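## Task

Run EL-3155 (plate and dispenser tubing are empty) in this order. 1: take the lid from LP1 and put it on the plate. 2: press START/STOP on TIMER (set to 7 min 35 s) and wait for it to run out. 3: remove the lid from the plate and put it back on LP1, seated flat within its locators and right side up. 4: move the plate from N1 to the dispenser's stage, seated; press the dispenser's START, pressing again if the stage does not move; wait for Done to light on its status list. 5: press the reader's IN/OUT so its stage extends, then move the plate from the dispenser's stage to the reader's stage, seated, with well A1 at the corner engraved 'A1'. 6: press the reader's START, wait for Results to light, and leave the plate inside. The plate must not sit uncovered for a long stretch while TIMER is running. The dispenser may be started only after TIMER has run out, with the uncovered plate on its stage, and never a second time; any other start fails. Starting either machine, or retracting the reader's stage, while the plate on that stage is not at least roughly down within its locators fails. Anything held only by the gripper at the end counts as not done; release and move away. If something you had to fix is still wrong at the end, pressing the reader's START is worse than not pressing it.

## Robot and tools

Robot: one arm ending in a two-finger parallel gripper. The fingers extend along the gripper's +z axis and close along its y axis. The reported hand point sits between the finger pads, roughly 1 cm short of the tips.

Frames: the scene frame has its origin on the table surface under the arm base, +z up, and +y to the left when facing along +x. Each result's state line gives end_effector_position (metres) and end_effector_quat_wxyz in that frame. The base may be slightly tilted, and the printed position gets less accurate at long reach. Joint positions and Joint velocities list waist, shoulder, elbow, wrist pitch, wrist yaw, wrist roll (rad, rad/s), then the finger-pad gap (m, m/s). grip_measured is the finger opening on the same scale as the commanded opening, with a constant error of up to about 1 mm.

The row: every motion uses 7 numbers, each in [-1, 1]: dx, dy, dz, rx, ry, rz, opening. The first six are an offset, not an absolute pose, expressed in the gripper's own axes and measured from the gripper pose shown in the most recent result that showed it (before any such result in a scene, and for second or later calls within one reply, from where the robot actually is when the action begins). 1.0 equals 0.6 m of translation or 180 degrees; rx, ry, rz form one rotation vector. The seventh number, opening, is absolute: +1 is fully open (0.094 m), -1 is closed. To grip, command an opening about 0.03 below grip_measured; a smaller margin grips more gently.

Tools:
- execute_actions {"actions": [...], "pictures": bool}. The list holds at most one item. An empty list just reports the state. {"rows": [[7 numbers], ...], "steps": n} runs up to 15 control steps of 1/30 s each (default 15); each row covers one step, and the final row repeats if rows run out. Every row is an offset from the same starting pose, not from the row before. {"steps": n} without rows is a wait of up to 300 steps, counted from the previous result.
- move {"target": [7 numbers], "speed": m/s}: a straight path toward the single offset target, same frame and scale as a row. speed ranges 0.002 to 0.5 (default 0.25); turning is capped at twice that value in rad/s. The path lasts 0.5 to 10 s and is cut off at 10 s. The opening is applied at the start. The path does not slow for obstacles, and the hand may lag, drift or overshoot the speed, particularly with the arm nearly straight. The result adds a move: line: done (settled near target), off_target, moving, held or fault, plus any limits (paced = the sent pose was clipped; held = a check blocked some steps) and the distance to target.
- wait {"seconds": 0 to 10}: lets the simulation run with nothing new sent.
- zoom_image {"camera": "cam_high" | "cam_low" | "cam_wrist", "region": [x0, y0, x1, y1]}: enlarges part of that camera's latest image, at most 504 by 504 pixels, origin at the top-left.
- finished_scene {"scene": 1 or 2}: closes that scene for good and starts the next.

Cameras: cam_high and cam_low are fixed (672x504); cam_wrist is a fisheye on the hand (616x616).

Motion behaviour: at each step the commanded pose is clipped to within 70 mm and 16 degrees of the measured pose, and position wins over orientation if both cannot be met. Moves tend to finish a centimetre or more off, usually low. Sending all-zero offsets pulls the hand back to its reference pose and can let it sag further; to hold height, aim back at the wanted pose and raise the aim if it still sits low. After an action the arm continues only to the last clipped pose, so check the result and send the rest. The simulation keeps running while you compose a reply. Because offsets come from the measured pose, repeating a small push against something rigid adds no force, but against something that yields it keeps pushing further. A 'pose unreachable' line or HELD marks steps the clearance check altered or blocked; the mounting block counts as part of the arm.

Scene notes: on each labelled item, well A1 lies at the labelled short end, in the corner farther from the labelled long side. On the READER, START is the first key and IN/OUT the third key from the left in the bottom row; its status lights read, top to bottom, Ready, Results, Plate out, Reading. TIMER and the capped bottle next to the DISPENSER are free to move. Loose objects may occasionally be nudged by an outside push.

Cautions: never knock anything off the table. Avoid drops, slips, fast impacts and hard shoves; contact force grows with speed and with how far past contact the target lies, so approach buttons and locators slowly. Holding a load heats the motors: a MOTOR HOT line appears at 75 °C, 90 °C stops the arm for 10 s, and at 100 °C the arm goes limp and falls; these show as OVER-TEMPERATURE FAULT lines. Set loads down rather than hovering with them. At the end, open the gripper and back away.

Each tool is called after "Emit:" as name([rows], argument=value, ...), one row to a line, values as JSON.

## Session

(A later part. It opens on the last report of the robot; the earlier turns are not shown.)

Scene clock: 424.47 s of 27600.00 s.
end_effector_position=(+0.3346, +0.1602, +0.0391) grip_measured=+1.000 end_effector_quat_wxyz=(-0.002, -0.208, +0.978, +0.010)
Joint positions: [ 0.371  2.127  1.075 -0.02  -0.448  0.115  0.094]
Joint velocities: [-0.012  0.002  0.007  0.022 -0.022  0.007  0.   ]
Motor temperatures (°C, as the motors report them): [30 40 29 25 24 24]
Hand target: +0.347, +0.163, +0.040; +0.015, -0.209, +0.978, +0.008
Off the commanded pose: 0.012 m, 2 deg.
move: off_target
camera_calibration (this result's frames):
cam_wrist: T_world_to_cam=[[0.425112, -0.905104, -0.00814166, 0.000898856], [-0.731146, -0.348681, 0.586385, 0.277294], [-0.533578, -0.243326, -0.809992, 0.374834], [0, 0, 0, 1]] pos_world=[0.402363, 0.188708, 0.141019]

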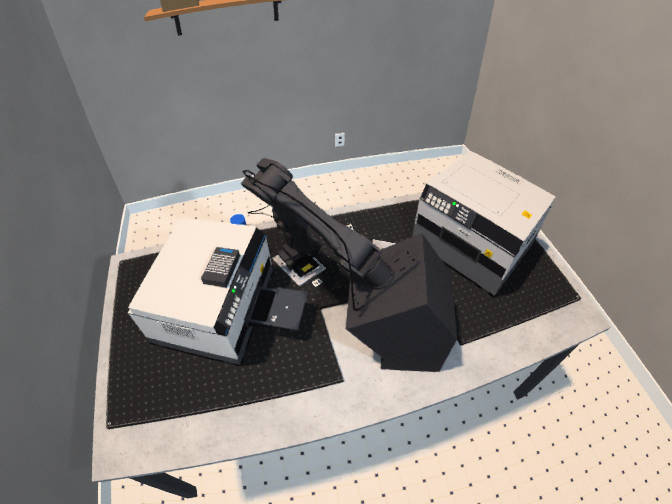

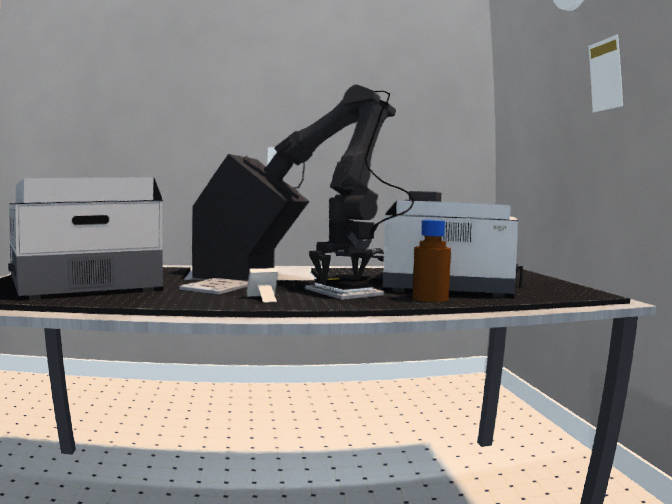

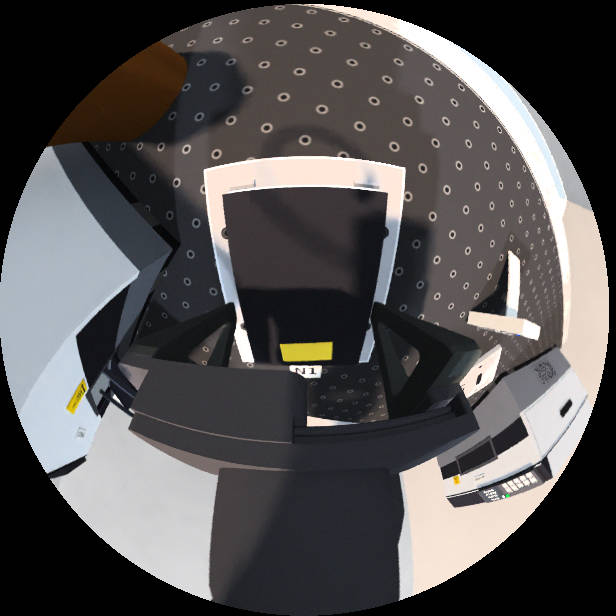

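The lamp is visible on cam_high. Wait 23 more.

Emit:
execute_actions([
  {"steps":300},
], pictures=false)

Emit:
execute_actions([
  {"steps":300},
], pictures=false)

Emit:
execute_actions([
  {"steps":300},
], pictures=false)

Emit:
execute_actions([
  {"steps":300},
], pictures=false)

Emit:
execute_actions([
  {"steps":300},
], pictures=false)

Emit:
execute_actions([
  {"steps":300},
], pictures=false)

Emit:
execute_actions([
  {"steps":300},
], pictures=false)

Emit:
execute_actions([
  {"steps":300},
], pictures=false)

Emit:
execute_actions([
  {"steps":300},
], pictures=false)

Emit:
execute_actions([
  {"steps":300},
], pictures=false)

Emit:
execute_actions([
  {"steps":300},
], pictures=false)

Emit:
execute_actions([
  {"steps":300},
])

Scene clock: 434.47 s of 27600.00 s.
end_effector_position=(+0.3354, +0.1606, +0.0391) grip_measured=+1.000 end_effector_quat_wxyz=(+0.000, -0.208, +0.978, +0.010)
Joint positions: [ 0.371  2.127  1.075 -0.016 -0.447  0.117  0.094]
Joint velocities: [ 0.002 -0.027  0.007 -0.022 -0.037  0.007  0.   ]
Motor temperatures (°C, as the motors report them): [30 41 29 25 24 24]
Hand target: +0.347, +0.163, +0.040; +0.015, -0.209, +0.978, +0.008
Off the commanded pose: 0.011 m, 2 deg.
Steps of this call (steps 1 to 300: nothing new was sent). Readings (end_effector_position):
1: (+0.3348, +0.1604, +0.0391)
2: (+0.3349, +0.1604, +0.0391)
4: (+0.3351, +0.1605, +0.0391)
8: (+0.3353, +0.1606, +0.0391)
300: the state above

Scene clock: 444.47 s of 27600.00 s.
end_effector_position=(+0.3354, +0.1606, +0.0391) grip_measured=+1.000 end_effector_quat_wxyz=(+0.000, -0.208, +0.978, +0.010)
Joint positions: [ 0.371  2.127  1.075 -0.016 -0.447  0.117  0.094]
Joint velocities: [ 0.002 -0.027  0.007  0.037 -0.066  0.11   0.   ]
Motor temperatures (°C, as the motors report them): [30 41 29 25 24 24]
Hand target: +0.347, +0.163, +0.040; +0.015, -0.209, +0.978, +0.008
Off the commanded pose: 0.011 m, 2 deg.
Steps of this call (steps 1 to 300: nothing new was sent). Readings (end_effector_position):
1: (+0.3354, +0.1606, +0.0391)
2: (+0.3354, +0.1606, +0.0391)
4: (+0.3354, +0.1606, +0.0391)
8: (+0.3354, +0.1606, +0.0391)
300: the state above

Scene clock: 454.47 s of 27600.00 s.
end_effector_position=(+0.3354, +0.1606, +0.0391) grip_measured=+1.000 end_effector_quat_wxyz=(+0.000, -0.208, +0.978, +0.010)
Joint positions: [ 0.371  2.127  1.075 -0.016 -0.447  0.117  0.094]
Joint velocities: [ 0.002  0.017 -0.002 -0.081  0.007  0.037  0.   ]
Motor temperatures (°C, as the motors report them): [30 41 28 25 24 24]
Hand target: +0.347, +0.163, +0.040; +0.015, -0.209, +0.978, +0.008
Off the commanded pose: 0.011 m, 2 deg.
Steps of this call (steps 1 to 300: nothing new was sent). Readings (end_effector_position):
1: (+0.3354, +0.1606, +0.0391)
2: (+0.3354, +0.1606, +0.0391)
4: (+0.3354, +0.1606, +0.0391)
8: (+0.3354, +0.1606, +0.0391)
300: the state above

Scene clock: 464.47 s of 27600.00 s.
end_effector_position=(+0.3354, +0.1606, +0.0391) grip_measured=+1.000 end_effector_quat_wxyz=(+0.000, -0.208, +0.978, +0.010)
Joint positions: [ 0.371  2.127  1.075 -0.016 -0.447  0.117  0.094]
Joint velocities: [-0.017  0.012 -0.007  0.037 -0.037  0.022  0.   ]
Motor temperatures (°C, as the motors report them): [30 41 28 25 24 24]
Hand target: +0.347, +0.163, +0.040; +0.015, -0.209, +0.978, +0.008
Off the commanded pose: 0.011 m, 2 deg.
Steps of this call (steps 1 to 300: nothing new was sent). Readings (end_effector_position):
1: (+0.3354, +0.1606, +0.0391)
2: (+0.3354, +0.1606, +0.0391)
4: (+0.3354, +0.1606, +0.0391)
8: (+0.3354, +0.1606, +0.0391)
300: the state above

Scene clock: 474.47 s of 27600.00 s.
end_effector_position=(+0.3354, +0.1606, +0.0391) grip_measured=+1.000 end_effector_quat_wxyz=(+0.000, -0.208, +0.978, +0.010)
Joint positions: [ 0.371  2.127  1.075 -0.016 -0.447  0.117  0.094]
Joint velocities: [ 0.007 -0.002 -0.017  0.022 -0.007 -0.007  0.   ]
Motor temperatures (°C, as the motors report them): [30 41 28 25 24 24]
Hand target: +0.347, +0.163, +0.040; +0.015, -0.209, +0.978, +0.008
Off the commanded pose: 0.011 m, 2 deg.
Steps of this call (steps 1 to 300: nothing new was sent). Readings (end_effector_position):
1: (+0.3354, +0.1606, +0.0391)
2: (+0.3354, +0.1606, +0.0391)
4: (+0.3354, +0.1606, +0.0391)
8: (+0.3354, +0.1606, +0.0391)
300: the state above

Scene clock: 484.47 s of 27600.00 s.
end_effector_position=(+0.3354, +0.1606, +0.0391) grip_measured=+1.000 end_effector_quat_wxyz=(+0.000, -0.208, +0.978, +0.010)
Joint positions: [ 0.371  2.127  1.075 -0.016 -0.447  0.117  0.094]
Joint velocities: [-0.012  0.007  0.007 -0.037 -0.007 -0.081  0.   ]
Motor temperatures (°C, as the motors report them): [30 41 28 25 24 24]
Hand target: +0.347, +0.163, +0.040; +0.015, -0.209, +0.978, +0.008
Off the commanded pose: 0.011 m, 2 deg.
Steps of this call (steps 1 to 300: nothing new was sent). Readings (end_effector_position):
1: (+0.3354, +0.1606, +0.0391)
2: (+0.3354, +0.1606, +0.0391)
4: (+0.3354, +0.1606, +0.0391)
8: (+0.3354, +0.1606, +0.0391)
300: the state above

Scene clock: 494.47 s of 27600.00 s.
end_effector_position=(+0.3354, +0.1606, +0.0391) grip_measured=+1.000 end_effector_quat_wxyz=(+0.000, -0.208, +0.978, +0.010)
Joint positions: [ 0.371  2.127  1.075 -0.016 -0.447  0.117  0.094]
Joint velocities: [ 0.007 -0.002 -0.007  0.022  0.007  0.051  0.   ]
Motor temperatures (°C, as the motors report them): [30 41 28 25 24 24]
Hand target: +0.347, +0.163, +0.040; +0.015, -0.209, +0.978, +0.008
Off the commanded pose: 0.011 m, 2 deg.
Steps of this call (steps 1 to 300: nothing new was sent). Readings (end_effector_position):
1: (+0.3354, +0.1606, +0.0391)
2: (+0.3354, +0.1606, +0.0391)
4: (+0.3354, +0.1606, +0.0391)
8: (+0.3354, +0.1606, +0.0391)
300: the state above

Scene clock: 504.47 s of 27600.00 s.
end_effector_position=(+0.3354, +0.1606, +0.0391) grip_measured=+1.000 end_effector_quat_wxyz=(+0.000, -0.208, +0.978, +0.010)
Joint positions: [ 0.371  2.127  1.075 -0.016 -0.447  0.117  0.094]
Joint velocities: [-0.007  0.007 -0.002 -0.081 -0.022  0.081  0.   ]
Motor temperatures (°C, as the motors report them): [30 42 28 25 24 24]
Hand target: +0.347, +0.163, +0.040; +0.015, -0.209, +0.978, +0.008
Off the commanded pose: 0.011 m, 2 deg.
Steps of this call (steps 1 to 300: nothing new was sent). Readings (end_effector_position):
1: (+0.3354, +0.1606, +0.0391)
2: (+0.3354, +0.1606, +0.0391)
4: (+0.3354, +0.1606, +0.0391)
8: (+0.3354, +0.1606, +0.0391)
300: the state above

Scene clock: 514.47 s of 27600.00 s.
end_effector_position=(+0.3354, +0.1606, +0.0391) grip_measured=+1.000 end_effector_quat_wxyz=(+0.000, -0.208, +0.978, +0.010)
Joint positions: [ 0.371  2.127  1.075 -0.016 -0.447  0.117  0.094]
Joint velocities: [-0.012 -0.012  0.012 -0.051 -0.007  0.007  0.   ]
Motor temperatures (°C, as the motors report them): [30 42 28 25 24 24]
Hand target: +0.347, +0.163, +0.040; +0.015, -0.209, +0.978, +0.008
Off the commanded pose: 0.011 m, 2 deg.
Steps of this call (steps 1 to 300: nothing new was sent). Readings (end_effector_position):
1: (+0.3354, +0.1606, +0.0391)
2: (+0.3354, +0.1606, +0.0391)
4: (+0.3354, +0.1606, +0.0391)
8: (+0.3354, +0.1606, +0.0391)
300: the state above

Scene clock: 524.47 s of 27600.00 s.
end_effector_position=(+0.3354, +0.1606, +0.0391) grip_measured=+1.000 end_effector_quat_wxyz=(+0.000, -0.208, +0.978, +0.010)
Joint positions: [ 0.371  2.127  1.075 -0.016 -0.447  0.117  0.094]
Joint velocities: [ 0.002 -0.017 -0.002 -0.037 -0.022 -0.051  0.   ]
Motor temperatures (°C, as the motors report them): [30 42 28 25 24 24]
Hand target: +0.347, +0.163, +0.040; +0.015, -0.209, +0.978, +0.008
Off the commanded pose: 0.011 m, 2 deg.
Steps of this call (steps 1 to 300: nothing new was sent). Readings (end_effector_position):
1: (+0.3354, +0.1606, +0.0391)
2: (+0.3354, +0.1606, +0.0391)
4: (+0.3354, +0.1606, +0.0391)
8: (+0.3354, +0.1606, +0.0391)
300: the state above

Scene clock: 534.47 s of 27600.00 s.
end_effector_position=(+0.3354, +0.1606, +0.0391) grip_measured=+1.000 end_effector_quat_wxyz=(+0.000, -0.208, +0.978, +0.010)
Joint positions: [ 0.371  2.127  1.075 -0.016 -0.447  0.117  0.094]
Joint velocities: [-0.017  0.002 -0.002 -0.022  0.051  0.022  0.   ]
Motor temperatures (°C, as the motors report them): [30 42 28 25 24 24]
Hand target: +0.347, +0.163, +0.040; +0.015, -0.209, +0.978, +0.008
Off the commanded pose: 0.011 m, 2 deg.
Steps of this call (steps 1 to 300: nothing new was sent). Readings (end_effector_position):
1: (+0.3354, +0.1606, +0.0391)
2: (+0.3354, +0.1606, +0.0391)
4: (+0.3354, +0.1606, +0.0391)
8: (+0.3354, +0.1606, +0.0391)
300: the state above

Scene clock: 544.47 s of 27600.00 s.
end_effector_position=(+0.3354, +0.1606, +0.0391) grip_measured=+1.000 end_effector_quat_wxyz=(+0.000, -0.208, +0.978, +0.010)
Joint positions: [ 0.371  2.127  1.075 -0.016 -0.447  0.117  0.094]
Joint velocities: [ 0.002 -0.002  0.012  0.022  0.007  0.037  0.   ]
Motor temperatures (°C, as the motors report them): [30 42 28 25 24 24]
Hand target: +0.347, +0.163, +0.040; +0.015, -0.209, +0.978, +0.008
Off the commanded pose: 0.011 m, 2 deg.
Steps of this call (steps 1 to 300: nothing new was sent). Readings (end_effector_position):
1: (+0.3354, +0.1606, +0.0391)
2: (+0.3354, +0.1606, +0.0391)
4: (+0.3354, +0.1606, +0.0391)
8: (+0.3354, +0.1606, +0.0391)
300: the state above
camera_calibration (this result's frames):
cam_wrist: T_world_to_cam=[[0.425188, -0.905072, -0.00771182, 0.000800286], [-0.733086, -0.349364, 0.58355, 0.278885], [-0.530849, -0.242465, -0.812041, 0.374383], [0, 0, 0, 1]] pos_world=[0.402847, 0.188932, 0.141277]

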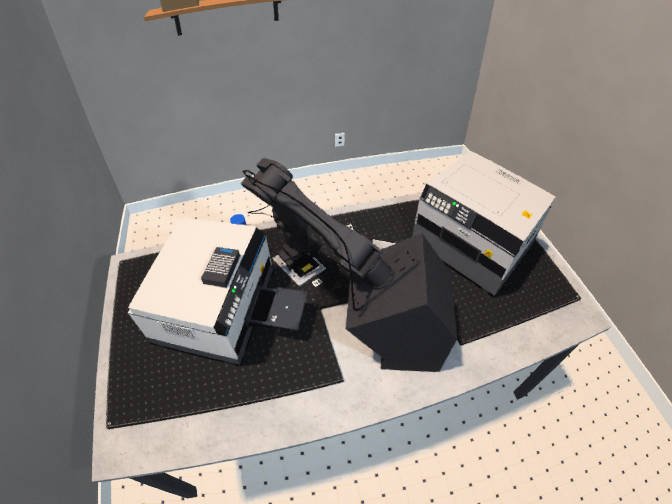

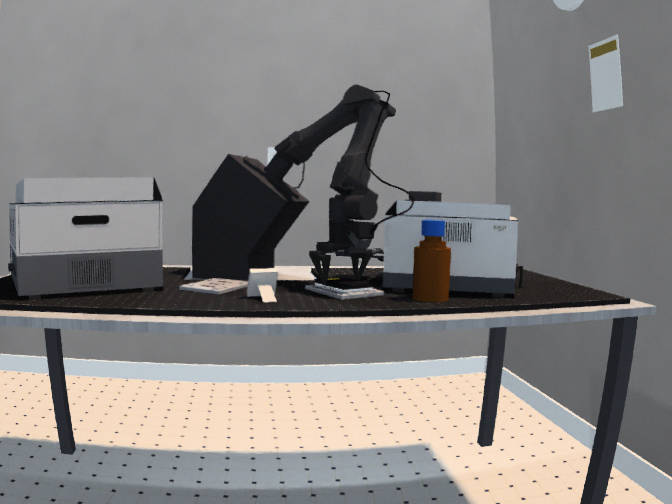

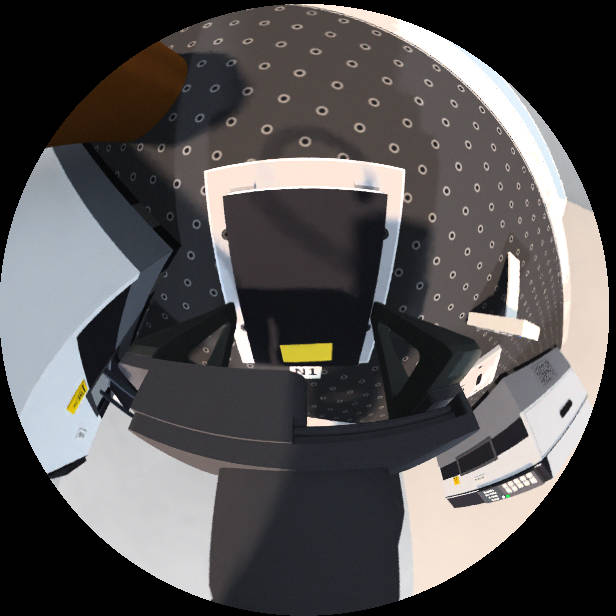

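Emit:
execute_actions([
  {"steps":300},
], pictures=false)

Emit:
execute_actions([
  {"steps":300},
], pictures=false)

Emit:
execute_actions([
  {"steps":300},
], pictures=false)

Emit:
execute_actions([
  {"steps":300},
], pictures=false)

Emit:
execute_actions([
  {"steps":300},
], pictures=false)

Emit:
execute_actions([
  {"steps":300},
], pictures=false)

Emit:
execute_actions([
  {"steps":300},
], pictures=false)

Emit:
execute_actions([
  {"steps":300},
], pictures=false)

Emit:
execute_actions([
  {"steps":300},
], pictures=false)

Emit:
execute_actions([
  {"steps":300},
], pictures=false)

Emit:
execute_actions([
  {"steps":300},
], pictures=false)

Emit:
execute_actions([
  {"rows":[[-0.008,-0.008,0.002,0,-0.004,0,1]]},
])

Emit:
zoom_image(camera="cam_high", region=[310,200,400,260])

Scene clock: 554.47 s of 27600.00 s.
end_effector_position=(+0.3354, +0.1606, +0.0391) grip_measured=+1.000 end_effector_quat_wxyz=(+0.000, -0.208, +0.978, +0.010)
Joint positions: [ 0.371  2.127  1.075 -0.016 -0.447  0.117  0.094]
Joint velocities: [-0.007  0.012  0.007  0.081  0.007  0.007  0.   ]
Motor temperatures (°C, as the motors report them): [30 42 28 25 24 24]
Hand target: +0.347, +0.163, +0.040; +0.015, -0.209, +0.978, +0.008
Off the commanded pose: 0.011 m, 2 deg.
Steps of this call (steps 1 to 300: nothing new was sent). Readings (end_effector_position):
1: (+0.3354, +0.1606, +0.0391)
2: (+0.3354, +0.1606, +0.0391)
4: (+0.3354, +0.1606, +0.0391)
8: (+0.3354, +0.1606, +0.0391)
300: the state above

Scene clock: 564.47 s of 27600.00 s.
end_effector_position=(+0.3354, +0.1606, +0.0391) grip_measured=+1.000 end_effector_quat_wxyz=(+0.000, -0.208, +0.978, +0.010)
Joint positions: [ 0.371  2.127  1.075 -0.016 -0.447  0.117  0.094]
Joint velocities: [-0.007  0.007  0.002  0.037 -0.007 -0.066  0.   ]
Motor temperatures (°C, as the motors report them): [30 42 28 25 24 24]
Hand target: +0.347, +0.163, +0.040; +0.015, -0.209, +0.978, +0.008
Off the commanded pose: 0.011 m, 2 deg.
Steps of this call (steps 1 to 300: nothing new was sent). Readings (end_effector_position):
1: (+0.3354, +0.1606, +0.0391)
2: (+0.3354, +0.1606, +0.0391)
4: (+0.3354, +0.1606, +0.0391)
8: (+0.3354, +0.1606, +0.0391)
300: the state above

Scene clock: 574.47 s of 27600.00 s.
end_effector_position=(+0.3354, +0.1606, +0.0391) grip_measured=+1.000 end_effector_quat_wxyz=(+0.000, -0.208, +0.978, +0.010)
Joint positions: [ 0.371  2.127  1.075 -0.016 -0.447  0.117  0.094]
Joint velocities: [ 0.007  0.002 -0.012 -0.066 -0.022  0.037  0.   ]
Motor temperatures (°C, as the motors report them): [30 42 28 25 24 24]
Hand target: +0.347, +0.163, +0.040; +0.015, -0.209, +0.978, +0.008
Off the commanded pose: 0.011 m, 2 deg.
Steps of this call (steps 1 to 300: nothing new was sent). Readings (end_effector_position):
1: (+0.3354, +0.1606, +0.0391)
2: (+0.3354, +0.1606, +0.0391)
4: (+0.3354, +0.1606, +0.0391)
8: (+0.3354, +0.1606, +0.0391)
300: the state above

Scene clock: 584.47 s of 27600.00 s.
end_effector_position=(+0.3354, +0.1606, +0.0391) grip_measured=+1.000 end_effector_quat_wxyz=(+0.000, -0.208, +0.978, +0.010)
Joint positions: [ 0.371  2.127  1.075 -0.016 -0.447  0.117  0.094]
Joint velocities: [-0.017 -0.012 -0.002 -0.007 -0.081 -0.007  0.   ]
Motor temperatures (°C, as the motors report them): [29 42 28 25 24 24]
Hand target: +0.347, +0.163, +0.040; +0.015, -0.209, +0.978, +0.008
Off the commanded pose: 0.011 m, 2 deg.
Steps of this call (steps 1 to 300: nothing new was sent). Readings (end_effector_position):
1: (+0.3354, +0.1606, +0.0391)
2: (+0.3354, +0.1606, +0.0391)
4: (+0.3354, +0.1606, +0.0391)
8: (+0.3354, +0.1606, +0.0391)
300: the state above

Scene clock: 594.47 s of 27600.00 s.
end_effector_position=(+0.3354, +0.1606, +0.0391) grip_measured=+1.000 end_effector_quat_wxyz=(+0.000, -0.208, +0.978, +0.010)
Joint positions: [ 0.371  2.127  1.075 -0.016 -0.447  0.117  0.094]
Joint velocities: [-0.017 -0.002 -0.002 -0.051 -0.022  0.022  0.   ]
Motor temperatures (°C, as the motors report them): [29 42 28 25 24 24]
Hand target: +0.347, +0.163, +0.040; +0.015, -0.209, +0.978, +0.008
Off the commanded pose: 0.011 m, 2 deg.
Steps of this call (steps 1 to 300: nothing new was sent). Readings (end_effector_position):
1: (+0.3354, +0.1606, +0.0391)
2: (+0.3354, +0.1606, +0.0391)
4: (+0.3354, +0.1606, +0.0391)
8: (+0.3354, +0.1606, +0.0391)
300: the state above

Scene clock: 604.47 s of 27600.00 s.
end_effector_position=(+0.3354, +0.1606, +0.0391) grip_measured=+1.000 end_effector_quat_wxyz=(+0.000, -0.208, +0.978, +0.010)
Joint positions: [ 0.371  2.127  1.075 -0.016 -0.447  0.117  0.094]
Joint velocities: [ 0.012 -0.022  0.007  0.081 -0.022  0.007  0.   ]
Motor temperatures (°C, as the motors report them): [29 42 28 25 24 24]
Hand target: +0.347, +0.163, +0.040; +0.015, -0.209, +0.978, +0.008
Off the commanded pose: 0.011 m, 2 deg.
Steps of this call (steps 1 to 300: nothing new was sent). Readings (end_effector_position):
1: (+0.3354, +0.1606, +0.0391)
2: (+0.3354, +0.1606, +0.0391)
4: (+0.3354, +0.1606, +0.0391)
8: (+0.3354, +0.1606, +0.0391)
300: the state above

Scene clock: 614.47 s of 27600.00 s.
end_effector_position=(+0.3354, +0.1606, +0.0391) grip_measured=+1.000 end_effector_quat_wxyz=(+0.000, -0.208, +0.978, +0.010)
Joint positions: [ 0.371  2.127  1.075 -0.016 -0.447  0.117  0.094]
Joint velocities: [-0.007  0.012 -0.007 -0.081  0.037 -0.007  0.   ]
Motor temperatures (°C, as the motors report them): [29 42 28 25 24 24]
Hand target: +0.347, +0.163, +0.040; +0.015, -0.209, +0.978, +0.008
Off the commanded pose: 0.011 m, 2 deg.
Steps of this call (steps 1 to 300: nothing new was sent). Readings (end_effector_position):
1: (+0.3354, +0.1606, +0.0391)
2: (+0.3354, +0.1606, +0.0391)
4: (+0.3354, +0.1606, +0.0391)
8: (+0.3354, +0.1606, +0.0391)
300: the state above

Scene clock: 624.47 s of 27600.00 s.
end_effector_position=(+0.3354, +0.1606, +0.0391) grip_measured=+1.000 end_effector_quat_wxyz=(+0.000, -0.208, +0.978, +0.010)
Joint positions: [ 0.371  2.127  1.075 -0.016 -0.447  0.117  0.094]
Joint velocities: [-0.002  0.002 -0.007 -0.095 -0.022 -0.037  0.   ]
Motor temperatures (°C, as the motors report them): [29 43 28 25 24 24]
Hand target: +0.347, +0.163, +0.040; +0.015, -0.209, +0.978, +0.008
Off the commanded pose: 0.011 m, 2 deg.
Steps of this call (steps 1 to 300: nothing new was sent). Readings (end_effector_position):
1: (+0.3354, +0.1606, +0.0391)
2: (+0.3354, +0.1606, +0.0391)
4: (+0.3354, +0.1606, +0.0391)
8: (+0.3354, +0.1606, +0.0391)
300: the state above

Scene clock: 634.47 s of 27600.00 s.
end_effector_position=(+0.3354, +0.1606, +0.0391) grip_measured=+1.000 end_effector_quat_wxyz=(+0.000, -0.208, +0.978, +0.010)
Joint positions: [ 0.371  2.127  1.075 -0.016 -0.447  0.117  0.094]
Joint velocities: [ 0.002 -0.027 -0.002 -0.051 -0.007 -0.022  0.   ]
Motor temperatures (°C, as the motors report them): [29 43 28 25 24 24]
Hand target: +0.347, +0.163, +0.040; +0.015, -0.209, +0.978, +0.008
Off the commanded pose: 0.011 m, 2 deg.
Steps of this call (steps 1 to 300: nothing new was sent). Readings (end_effector_position):
1: (+0.3354, +0.1606, +0.0391)
2: (+0.3354, +0.1606, +0.0391)
4: (+0.3354, +0.1606, +0.0391)
8: (+0.3354, +0.1606, +0.0391)
300: the state above

Scene clock: 644.47 s of 27600.00 s.
end_effector_position=(+0.3354, +0.1606, +0.0391) grip_measured=+1.000 end_effector_quat_wxyz=(+0.000, -0.208, +0.978, +0.010)
Joint positions: [ 0.371  2.127  1.075 -0.016 -0.447  0.117  0.094]
Joint velocities: [-0.027  0.007 -0.007  0.022 -0.022  0.007  0.   ]
Motor temperatures (°C, as the motors report them): [29 43 28 25 24 24]
Hand target: +0.347, +0.163, +0.040; +0.015, -0.209, +0.978, +0.008
Off the commanded pose: 0.011 m, 2 deg.
Steps of this call (steps 1 to 300: nothing new was sent). Readings (end_effector_position):
1: (+0.3354, +0.1606, +0.0391)
2: (+0.3354, +0.1606, +0.0391)
4: (+0.3354, +0.1606, +0.0391)
8: (+0.3354, +0.1606, +0.0391)
300: the state above

Scene clock: 654.47 s of 27600.00 s.
end_effector_position=(+0.3354, +0.1606, +0.0391) grip_measured=+1.000 end_effector_quat_wxyz=(+0.000, -0.208, +0.978, +0.010)
Joint positions: [ 0.371  2.127  1.075 -0.016 -0.447  0.117  0.094]
Joint velocities: [-0.012 -0.017 -0.012 -0.081  0.007 -0.037  0.   ]
Motor temperatures (°C, as the motors report them): [29 43 28 25 24 24]
Hand target: +0.347, +0.163, +0.040; +0.015, -0.209, +0.978, +0.008
Off the commanded pose: 0.011 m, 2 deg.
Steps of this call (steps 1 to 300: nothing new was sent). Readings (end_effector_position):
1: (+0.3354, +0.1606, +0.0391)
2: (+0.3354, +0.1606, +0.0391)
4: (+0.3354, +0.1606, +0.0391)
8: (+0.3354, +0.1606, +0.0391)
300: the state above

Scene clock: 654.97 s of 27600.00 s.
end_effector_position=(+0.3332, +0.1578, +0.0363) grip_measured=+1.000 end_effector_quat_wxyz=(-0.004, -0.206, +0.978, +0.009)
Joint positions: [ 0.371  2.137  1.075 -0.015 -0.447  0.117  0.094]
Joint velocities: [ 0.007 -0.002 -0.002 -0.007 -0.051  0.007  0.   ]
Motor temperatures (°C, as the motors report them): [29 43 28 25 24 24]
Hand target: +0.342, +0.158, +0.038; +0.006, -0.208, +0.978, +0.011
Off the commanded pose: 0.009 m, 1 deg.
Steps of this call (steps 1 to 15: all 15 steps of this action). Readings (end_effector_position):
1: (+0.3353, +0.1604, +0.0389)
2: (+0.3351, +0.1601, +0.0384)
4: (+0.3343, +0.1591, +0.0375)
8: (+0.3332, +0.1578, +0.0363)
15: the state above
camera_calibration (this result's frames):
cam_wrist: T_world_to_cam=[[0.421691, -0.906713, -0.00691655, 0.000611281], [-0.730194, -0.344099, 0.590265, 0.275888], [-0.537581, -0.243859, -0.80718, 0.372595], [0, 0, 0, 1]] pos_world=[0.401494, 0.186348, 0.137908]

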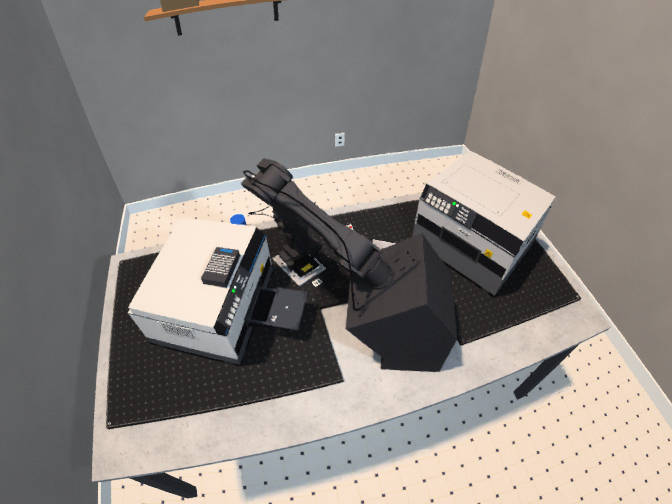

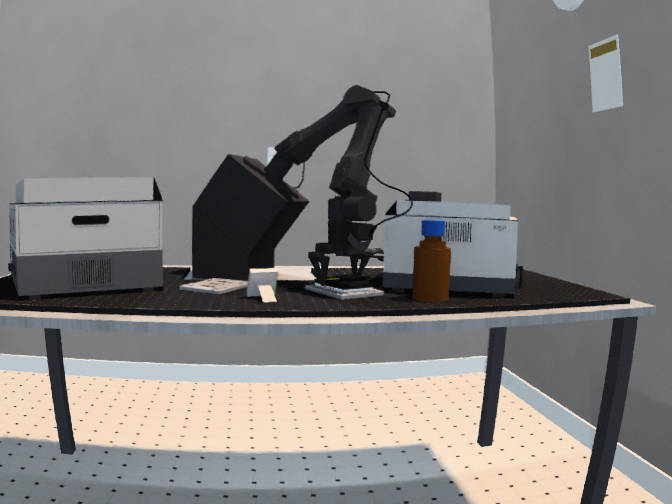

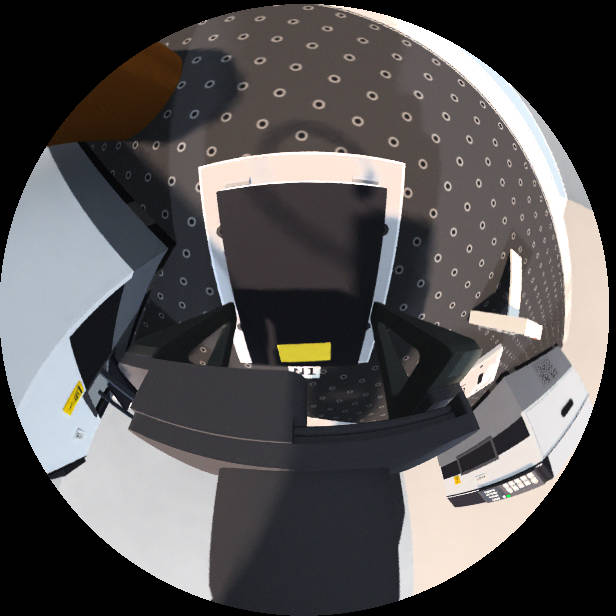

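Region (310, 200, 400, 260) of cam_high's 672x504 image, scaled by 5.600, with more detail than that image has.

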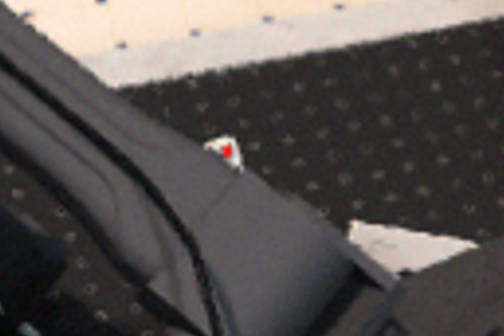

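Emit:
execute_actions([
  {"rows":[[-0.013,-0.005,-0.004,0,-0.006,0,0.9],[-0.013,-0.005,-0.004,0,-0.006,0,0.85],[-0.013,-0.005,-0.004,0,-0.006,0,0.8],[-0.013,-0.005,-0.004,0,-0.006,0,0.8],[-0.013,-0.005,-0.004,0,-0.006,0,0.78],[-0.013,-0.005,-0.004,0,-0.006,0,0.745]]},
], pictures=false)

Emit:
move(target=[0,0,-0.16,0,0,0,0.745], speed=0.08)

Scene clock: 659.03 s of 27600.00 s.
end_effector_position=(+0.3332, +0.1578, +0.0363) grip_measured=+0.775 end_effector_quat_wxyz=(-0.004, -0.206, +0.978, +0.009)
Joint positions: [ 0.371  2.137  1.075 -0.015 -0.447  0.117  0.083]
Joint velocities: [ 0.017 -0.002  0.002  0.037 -0.095 -0.022  0.   ]
Motor temperatures (°C, as the motors report them): [29 43 28 25 24 24]
Hand target: +0.341, +0.158, +0.039; +0.005, -0.206, +0.978, +0.011
Off the commanded pose: 0.009 m, 1 deg.
Steps of this call (steps 1 to 107: nothing new was sent; steps 108 to 122: all 15 steps of this action). Readings (end_effector_position):
108: (+0.3332, +0.1578, +0.0363)
109: (+0.3332, +0.1578, +0.0363)
111: (+0.3332, +0.1578, +0.0363)
115: (+0.3332, +0.1578, +0.0363)
122: the state above

Scene clock: 660.97 s of 27600.00 s.
end_effector_position=(+0.3340, +0.1606, +0.1247) grip_measured=+0.775 end_effector_quat_wxyz=(-0.007, -0.209, +0.978, +0.008)
Joint positions: [ 0.266  1.853  1.02  -0.299 -0.495  0.002  0.083]
Joint velocities: [ 0.002  0.002 -0.022 -0.007 -0.022  0.037 -0.001]
Motor temperatures (°C, as the motors report them): [30 43 28 25 24 24]
Hand target: +0.334, +0.157, +0.131; -0.003, -0.206, +0.979, +0.010
Off the commanded pose: 0.009 m, 1 deg.
move: done
camera_calibration (this result's frames):
cam_wrist: T_world_to_cam=[[0.427767, -0.903861, -0.00707664, 0.000995444], [-0.72475, -0.347657, 0.594871, 0.223436], [-0.540141, -0.249337, -0.80379, 0.446334], [0, 0, 0, 1]] pos_world=[0.402593, 0.189867, 0.22585]

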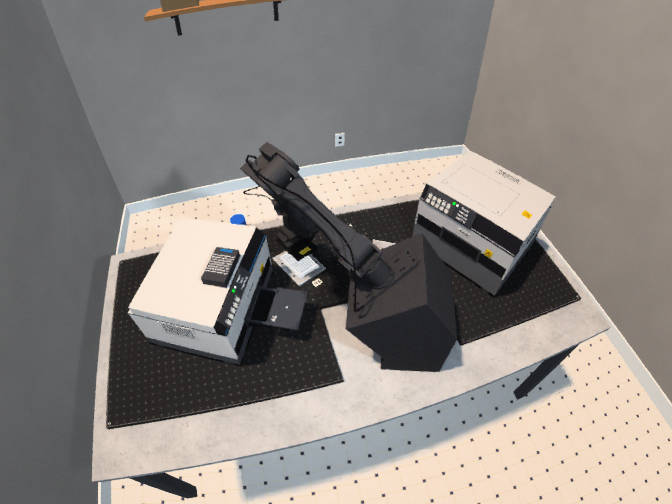

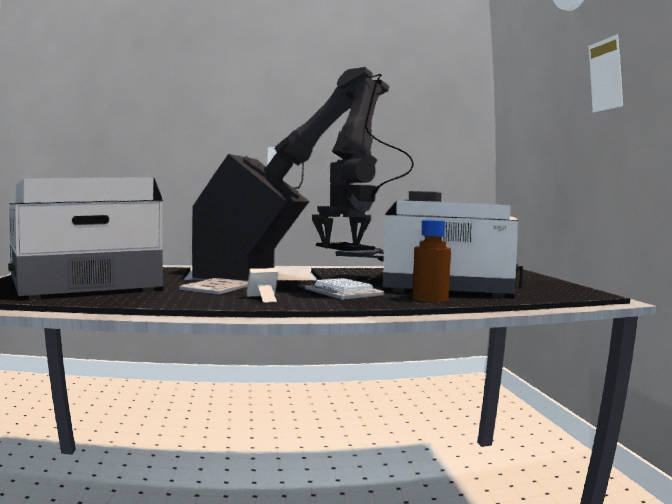

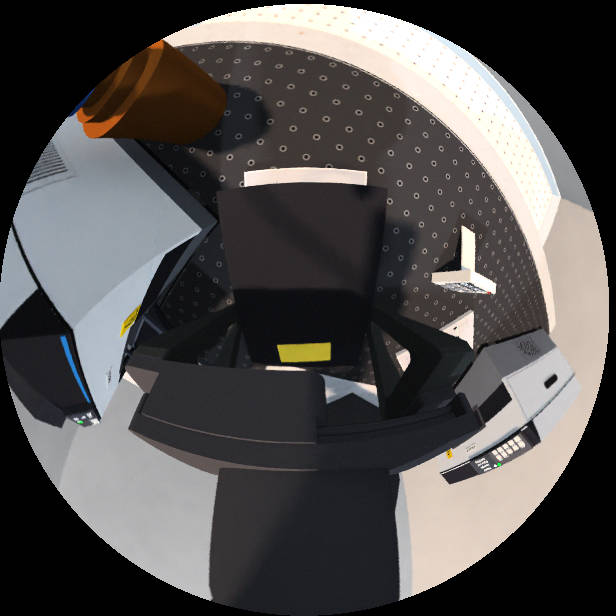

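Emit:
move(target=[0.295,-0.416,0.02,0.006,-0.003,0.303,0.745], speed=0.2)

Scene clock: 665.70 s of 27600.00 s.
end_effector_position=(+0.2645, -0.1271, +0.1043) grip_measured=+0.775 end_effector_quat_wxyz=(-0.014, +0.259, +0.966, +0.002)
Joint positions: [-0.46   2.454  0.958 -0.13  -0.642  0.089  0.083]
Joint velocities: [ 0.012  0.002 -0.002  0.007  0.037 -0.022  0.   ]
Motor temperatures (°C, as the motors report them): [30 43 28 25 24 24]
Hand target: +0.275, -0.133, +0.109; -0.002, +0.263, +0.965, +0.005
Off the commanded pose: 0.017 m, 1 deg.
move: off_target
camera_calibration (this result's frames):
cam_wrist: T_world_to_cam=[[-0.482932, -0.875543, 0.0142014, 0.0127997], [-0.689215, 0.390061, 0.610602, 0.167894], [-0.540147, 0.285091, -0.79181, 0.387397], [0, 0, 0, 1]] pos_world=[0.331148, -0.164726, 0.204047]

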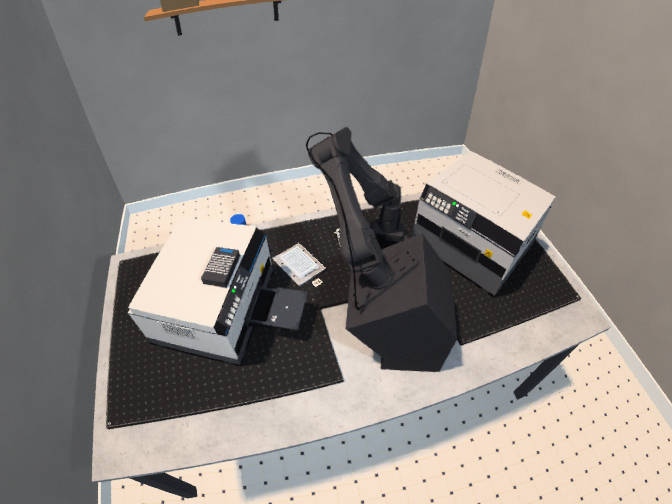

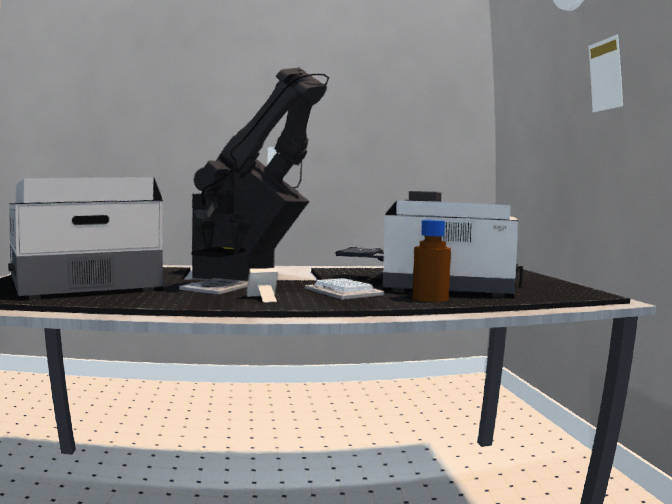

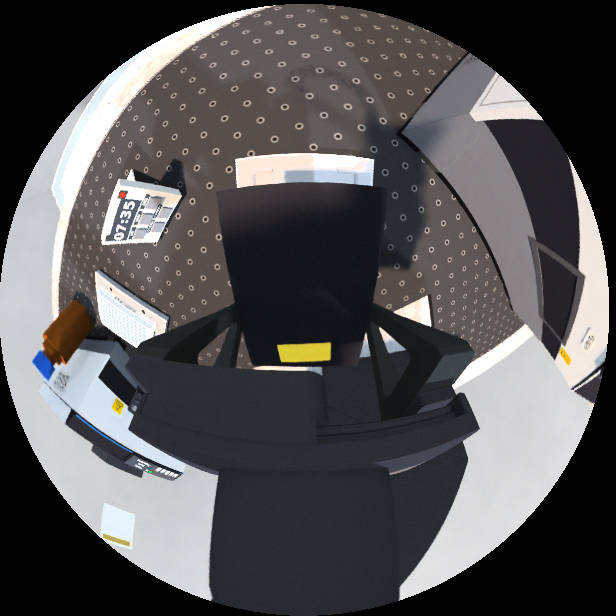

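Emit:
move(target=[-0.038,-0.008,0.093,0,-0.016,0.002,0.745], speed=0.06)

Emit:
zoom_image(camera="cam_wrist", region=[180,130,430,400])

Scene clock: 669.63 s of 27600.00 s.
end_effector_position=(+0.2676, -0.1343, +0.0476) grip_measured=+0.775 end_effector_quat_wxyz=(-0.007, +0.265, +0.964, +0.001)
Joint positions: [-0.361  2.641  1.021  0.085 -0.642  0.234  0.083]
Joint velocities: [-0.017  0.012 -0.017 -0.007  0.007 -0.066 -0.002]
Motor temperatures (°C, as the motors report them): [30 42 28 25 24 24]
Hand target: +0.280, -0.143, +0.049; +0.009, +0.262, +0.965, -0.005
Off the commanded pose: 0.015 m, 2 deg.
move: off_target
camera_calibration (this result's frames):
cam_wrist: T_world_to_cam=[[-0.493321, -0.869744, 0.0134038, 0.0123335], [-0.692348, 0.401937, 0.59925, 0.210454], [-0.526582, 0.286342, -0.80045, 0.343164], [0, 0, 0, 1]] pos_world=[0.332496, -0.172125, 0.148406]

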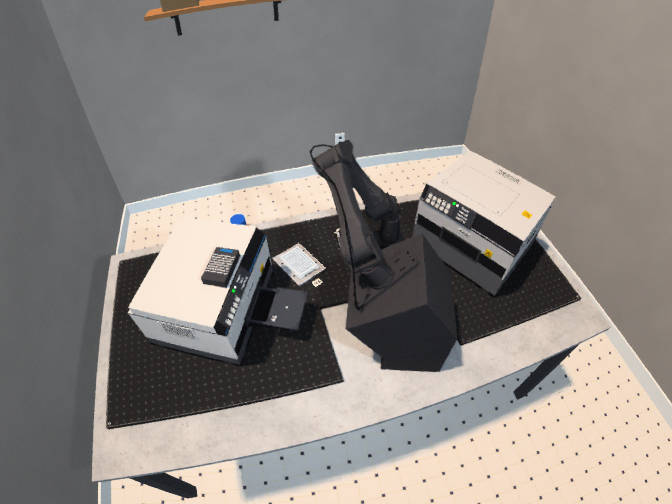

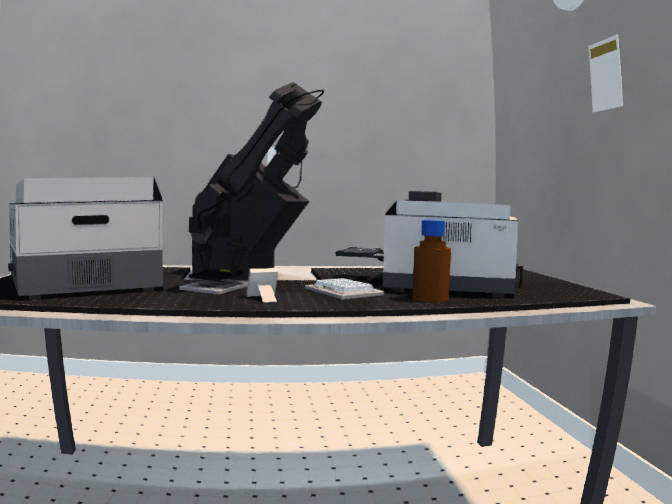

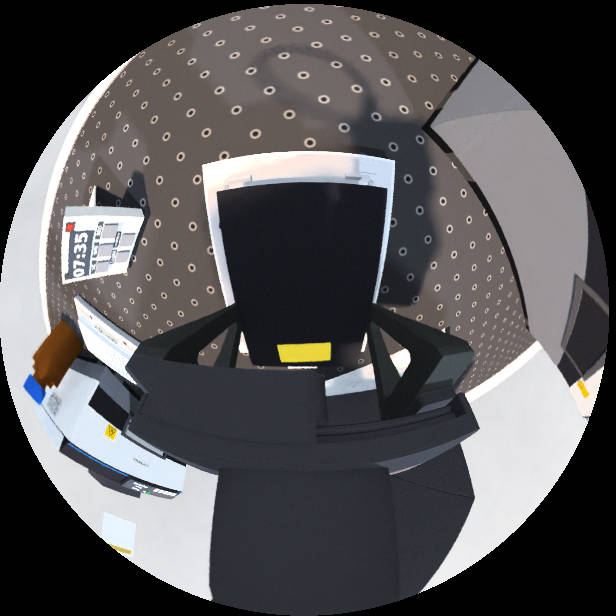

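Region (180, 130, 430, 400) of cam_wrist's 616x616 image, scaled by 1.867, with more detail than that image has; it fills the left 467 columns of this view, and the rest is white.

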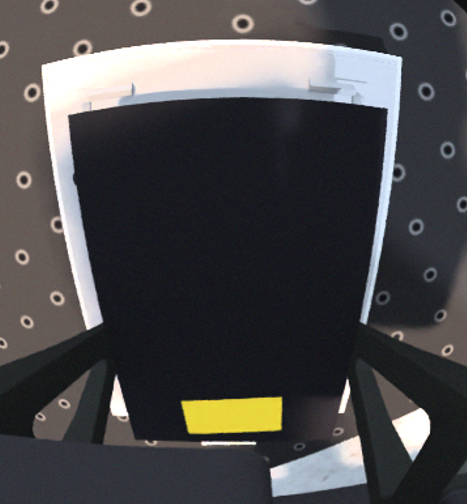

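Emit:
move(target=[-0.03,0.002,0.017,0,-0.014,-0.004,0.745], speed=0.02)

Emit:
zoom_image(camera="cam_wrist", region=[180,130,430,400])

Scene clock: 673.53 s of 27600.00 s.
end_effector_position=(+0.2731, -0.1346, +0.0371) grip_measured=+0.775 end_effector_quat_wxyz=(-0.000, +0.261, +0.965, +0.002)
Joint positions: [-0.338  2.671  1.041  0.131 -0.642  0.264  0.083]
Joint velocities: [-0.007 -0.007 -0.012 -0.022 -0.022 -0.007  0.   ]
Motor temperatures (°C, as the motors report them): [30 42 28 25 24 24]
Hand target: +0.283, -0.142, +0.038; +0.014, +0.259, +0.966, -0.005
Off the commanded pose: 0.013 m, 2 deg.
move: off_target
camera_calibration (this result's frames):
cam_wrist: T_world_to_cam=[[-0.485768, -0.874042, 0.0089736, 0.0124397], [-0.704022, 0.397319, 0.588634, 0.223645], [-0.518056, 0.279622, -0.80835, 0.334794], [0, 0, 0, 1]] pos_world=[0.336936, -0.171601, 0.138875]

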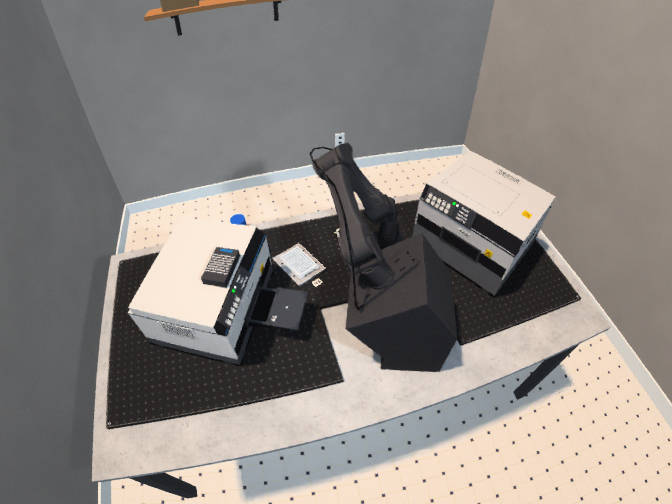

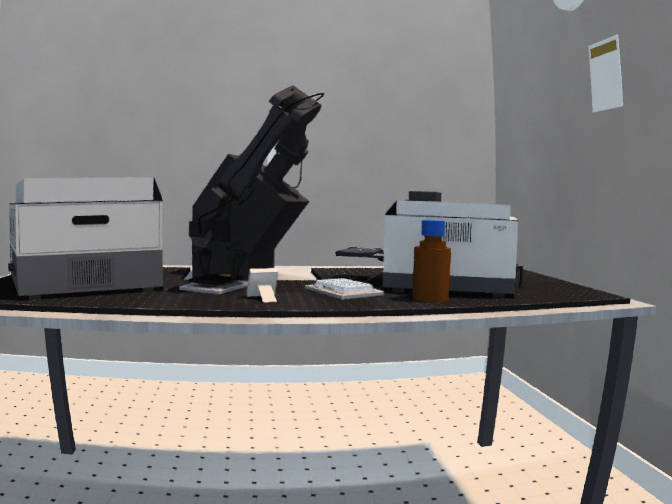

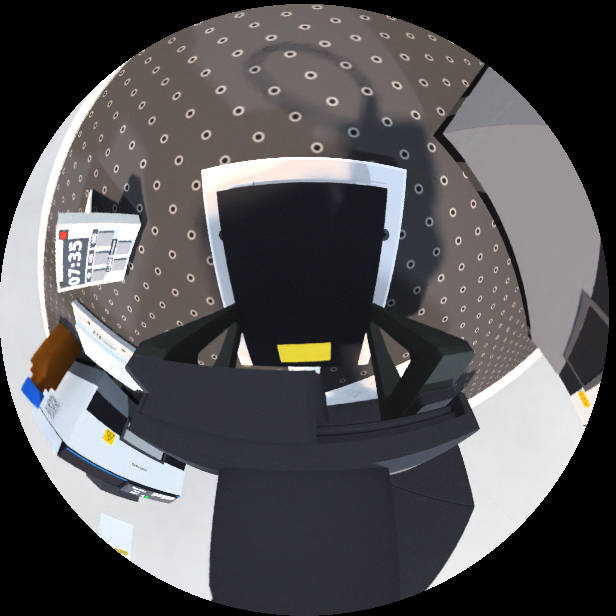

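Region (180, 130, 430, 400) of cam_wrist's 616x616 image, scaled by 1.867, with more detail than that image has; it fills the left 467 columns of this view, and the rest is white.

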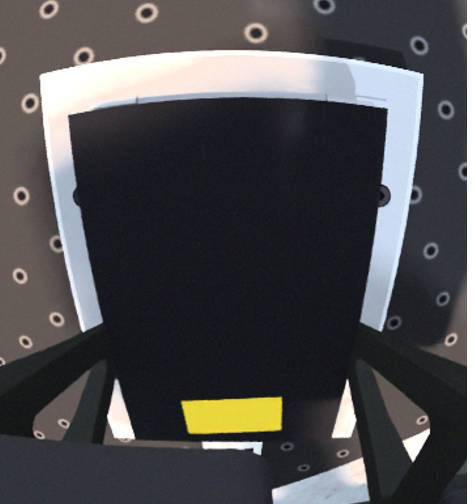

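Need +gx 3 mm, -gy 1 mm.

Emit:
execute_actions([
  {"rows":[[-0.012,-0.005,0.004,0,-0.006,0,0.745]]},
])

Emit:
zoom_image(camera="cam_wrist", region=[180,130,430,400])

Scene clock: 676.20 s of 27600.00 s.
end_effector_position=(+0.2698, -0.1357, +0.0345) grip_measured=+0.775 end_effector_quat_wxyz=(-0.002, +0.262, +0.965, +0.002)
Joint positions: [-0.338  2.683  1.041  0.137 -0.642  0.265  0.083]
Joint velocities: [-0.007 -0.017 -0.007  0.007 -0.037  0.051  0.   ]
Motor temperatures (°C, as the motors report them): [31 42 28 25 24 24]
Hand target: +0.278, -0.141, +0.035; +0.009, +0.260, +0.965, -0.001
Off the commanded pose: 0.010 m, 1 deg.
Steps of this call (steps 1 to 65: nothing new was sent; steps 66 to 80: all 15 steps of this action). Readings (end_effector_position):
66: (+0.2727, -0.1348, +0.0368)
67: (+0.2727, -0.1350, +0.0364)
69: (+0.2714, -0.1354, +0.0355)
73: (+0.2696, -0.1357, +0.0345)
80: the state above
camera_calibration (this result's frames):
cam_wrist: T_world_to_cam=[[-0.489176, -0.872128, 0.0100238, 0.0110571], [-0.700004, 0.399436, 0.591985, 0.22234], [-0.52029, 0.282568, -0.805887, 0.332236], [0, 0, 0, 1]] pos_world=[0.333907, -0.173046, 0.136012]

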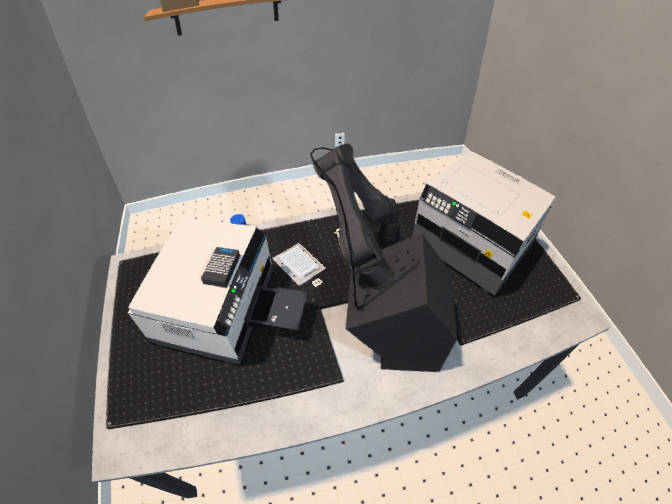

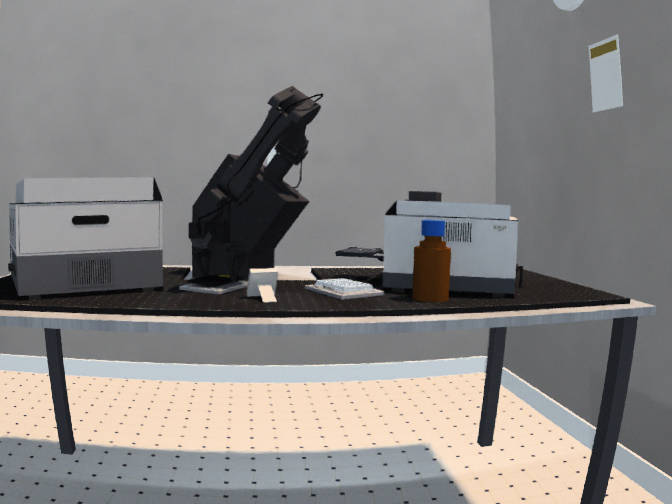

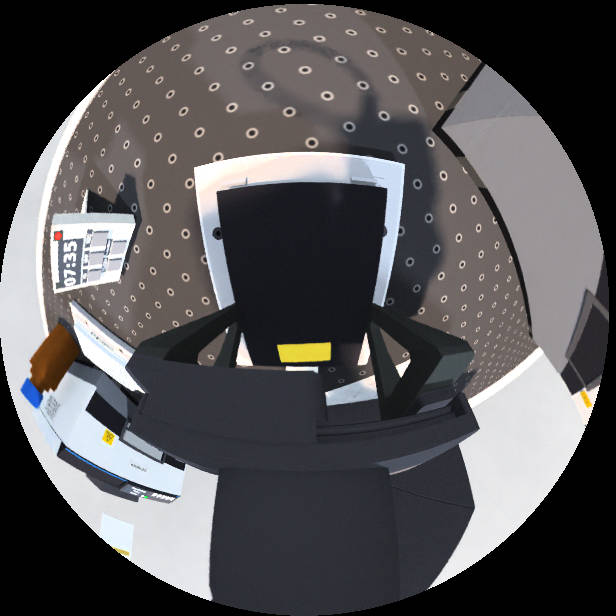

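Region (180, 130, 430, 400) of cam_wrist's 616x616 image, scaled by 1.867, with more detail than that image has; it fills the left 467 columns of this view, and the rest is white.

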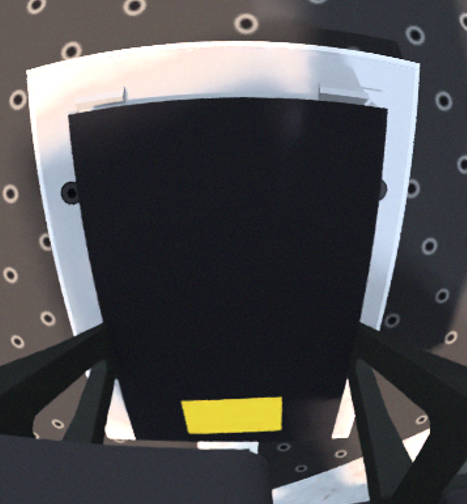

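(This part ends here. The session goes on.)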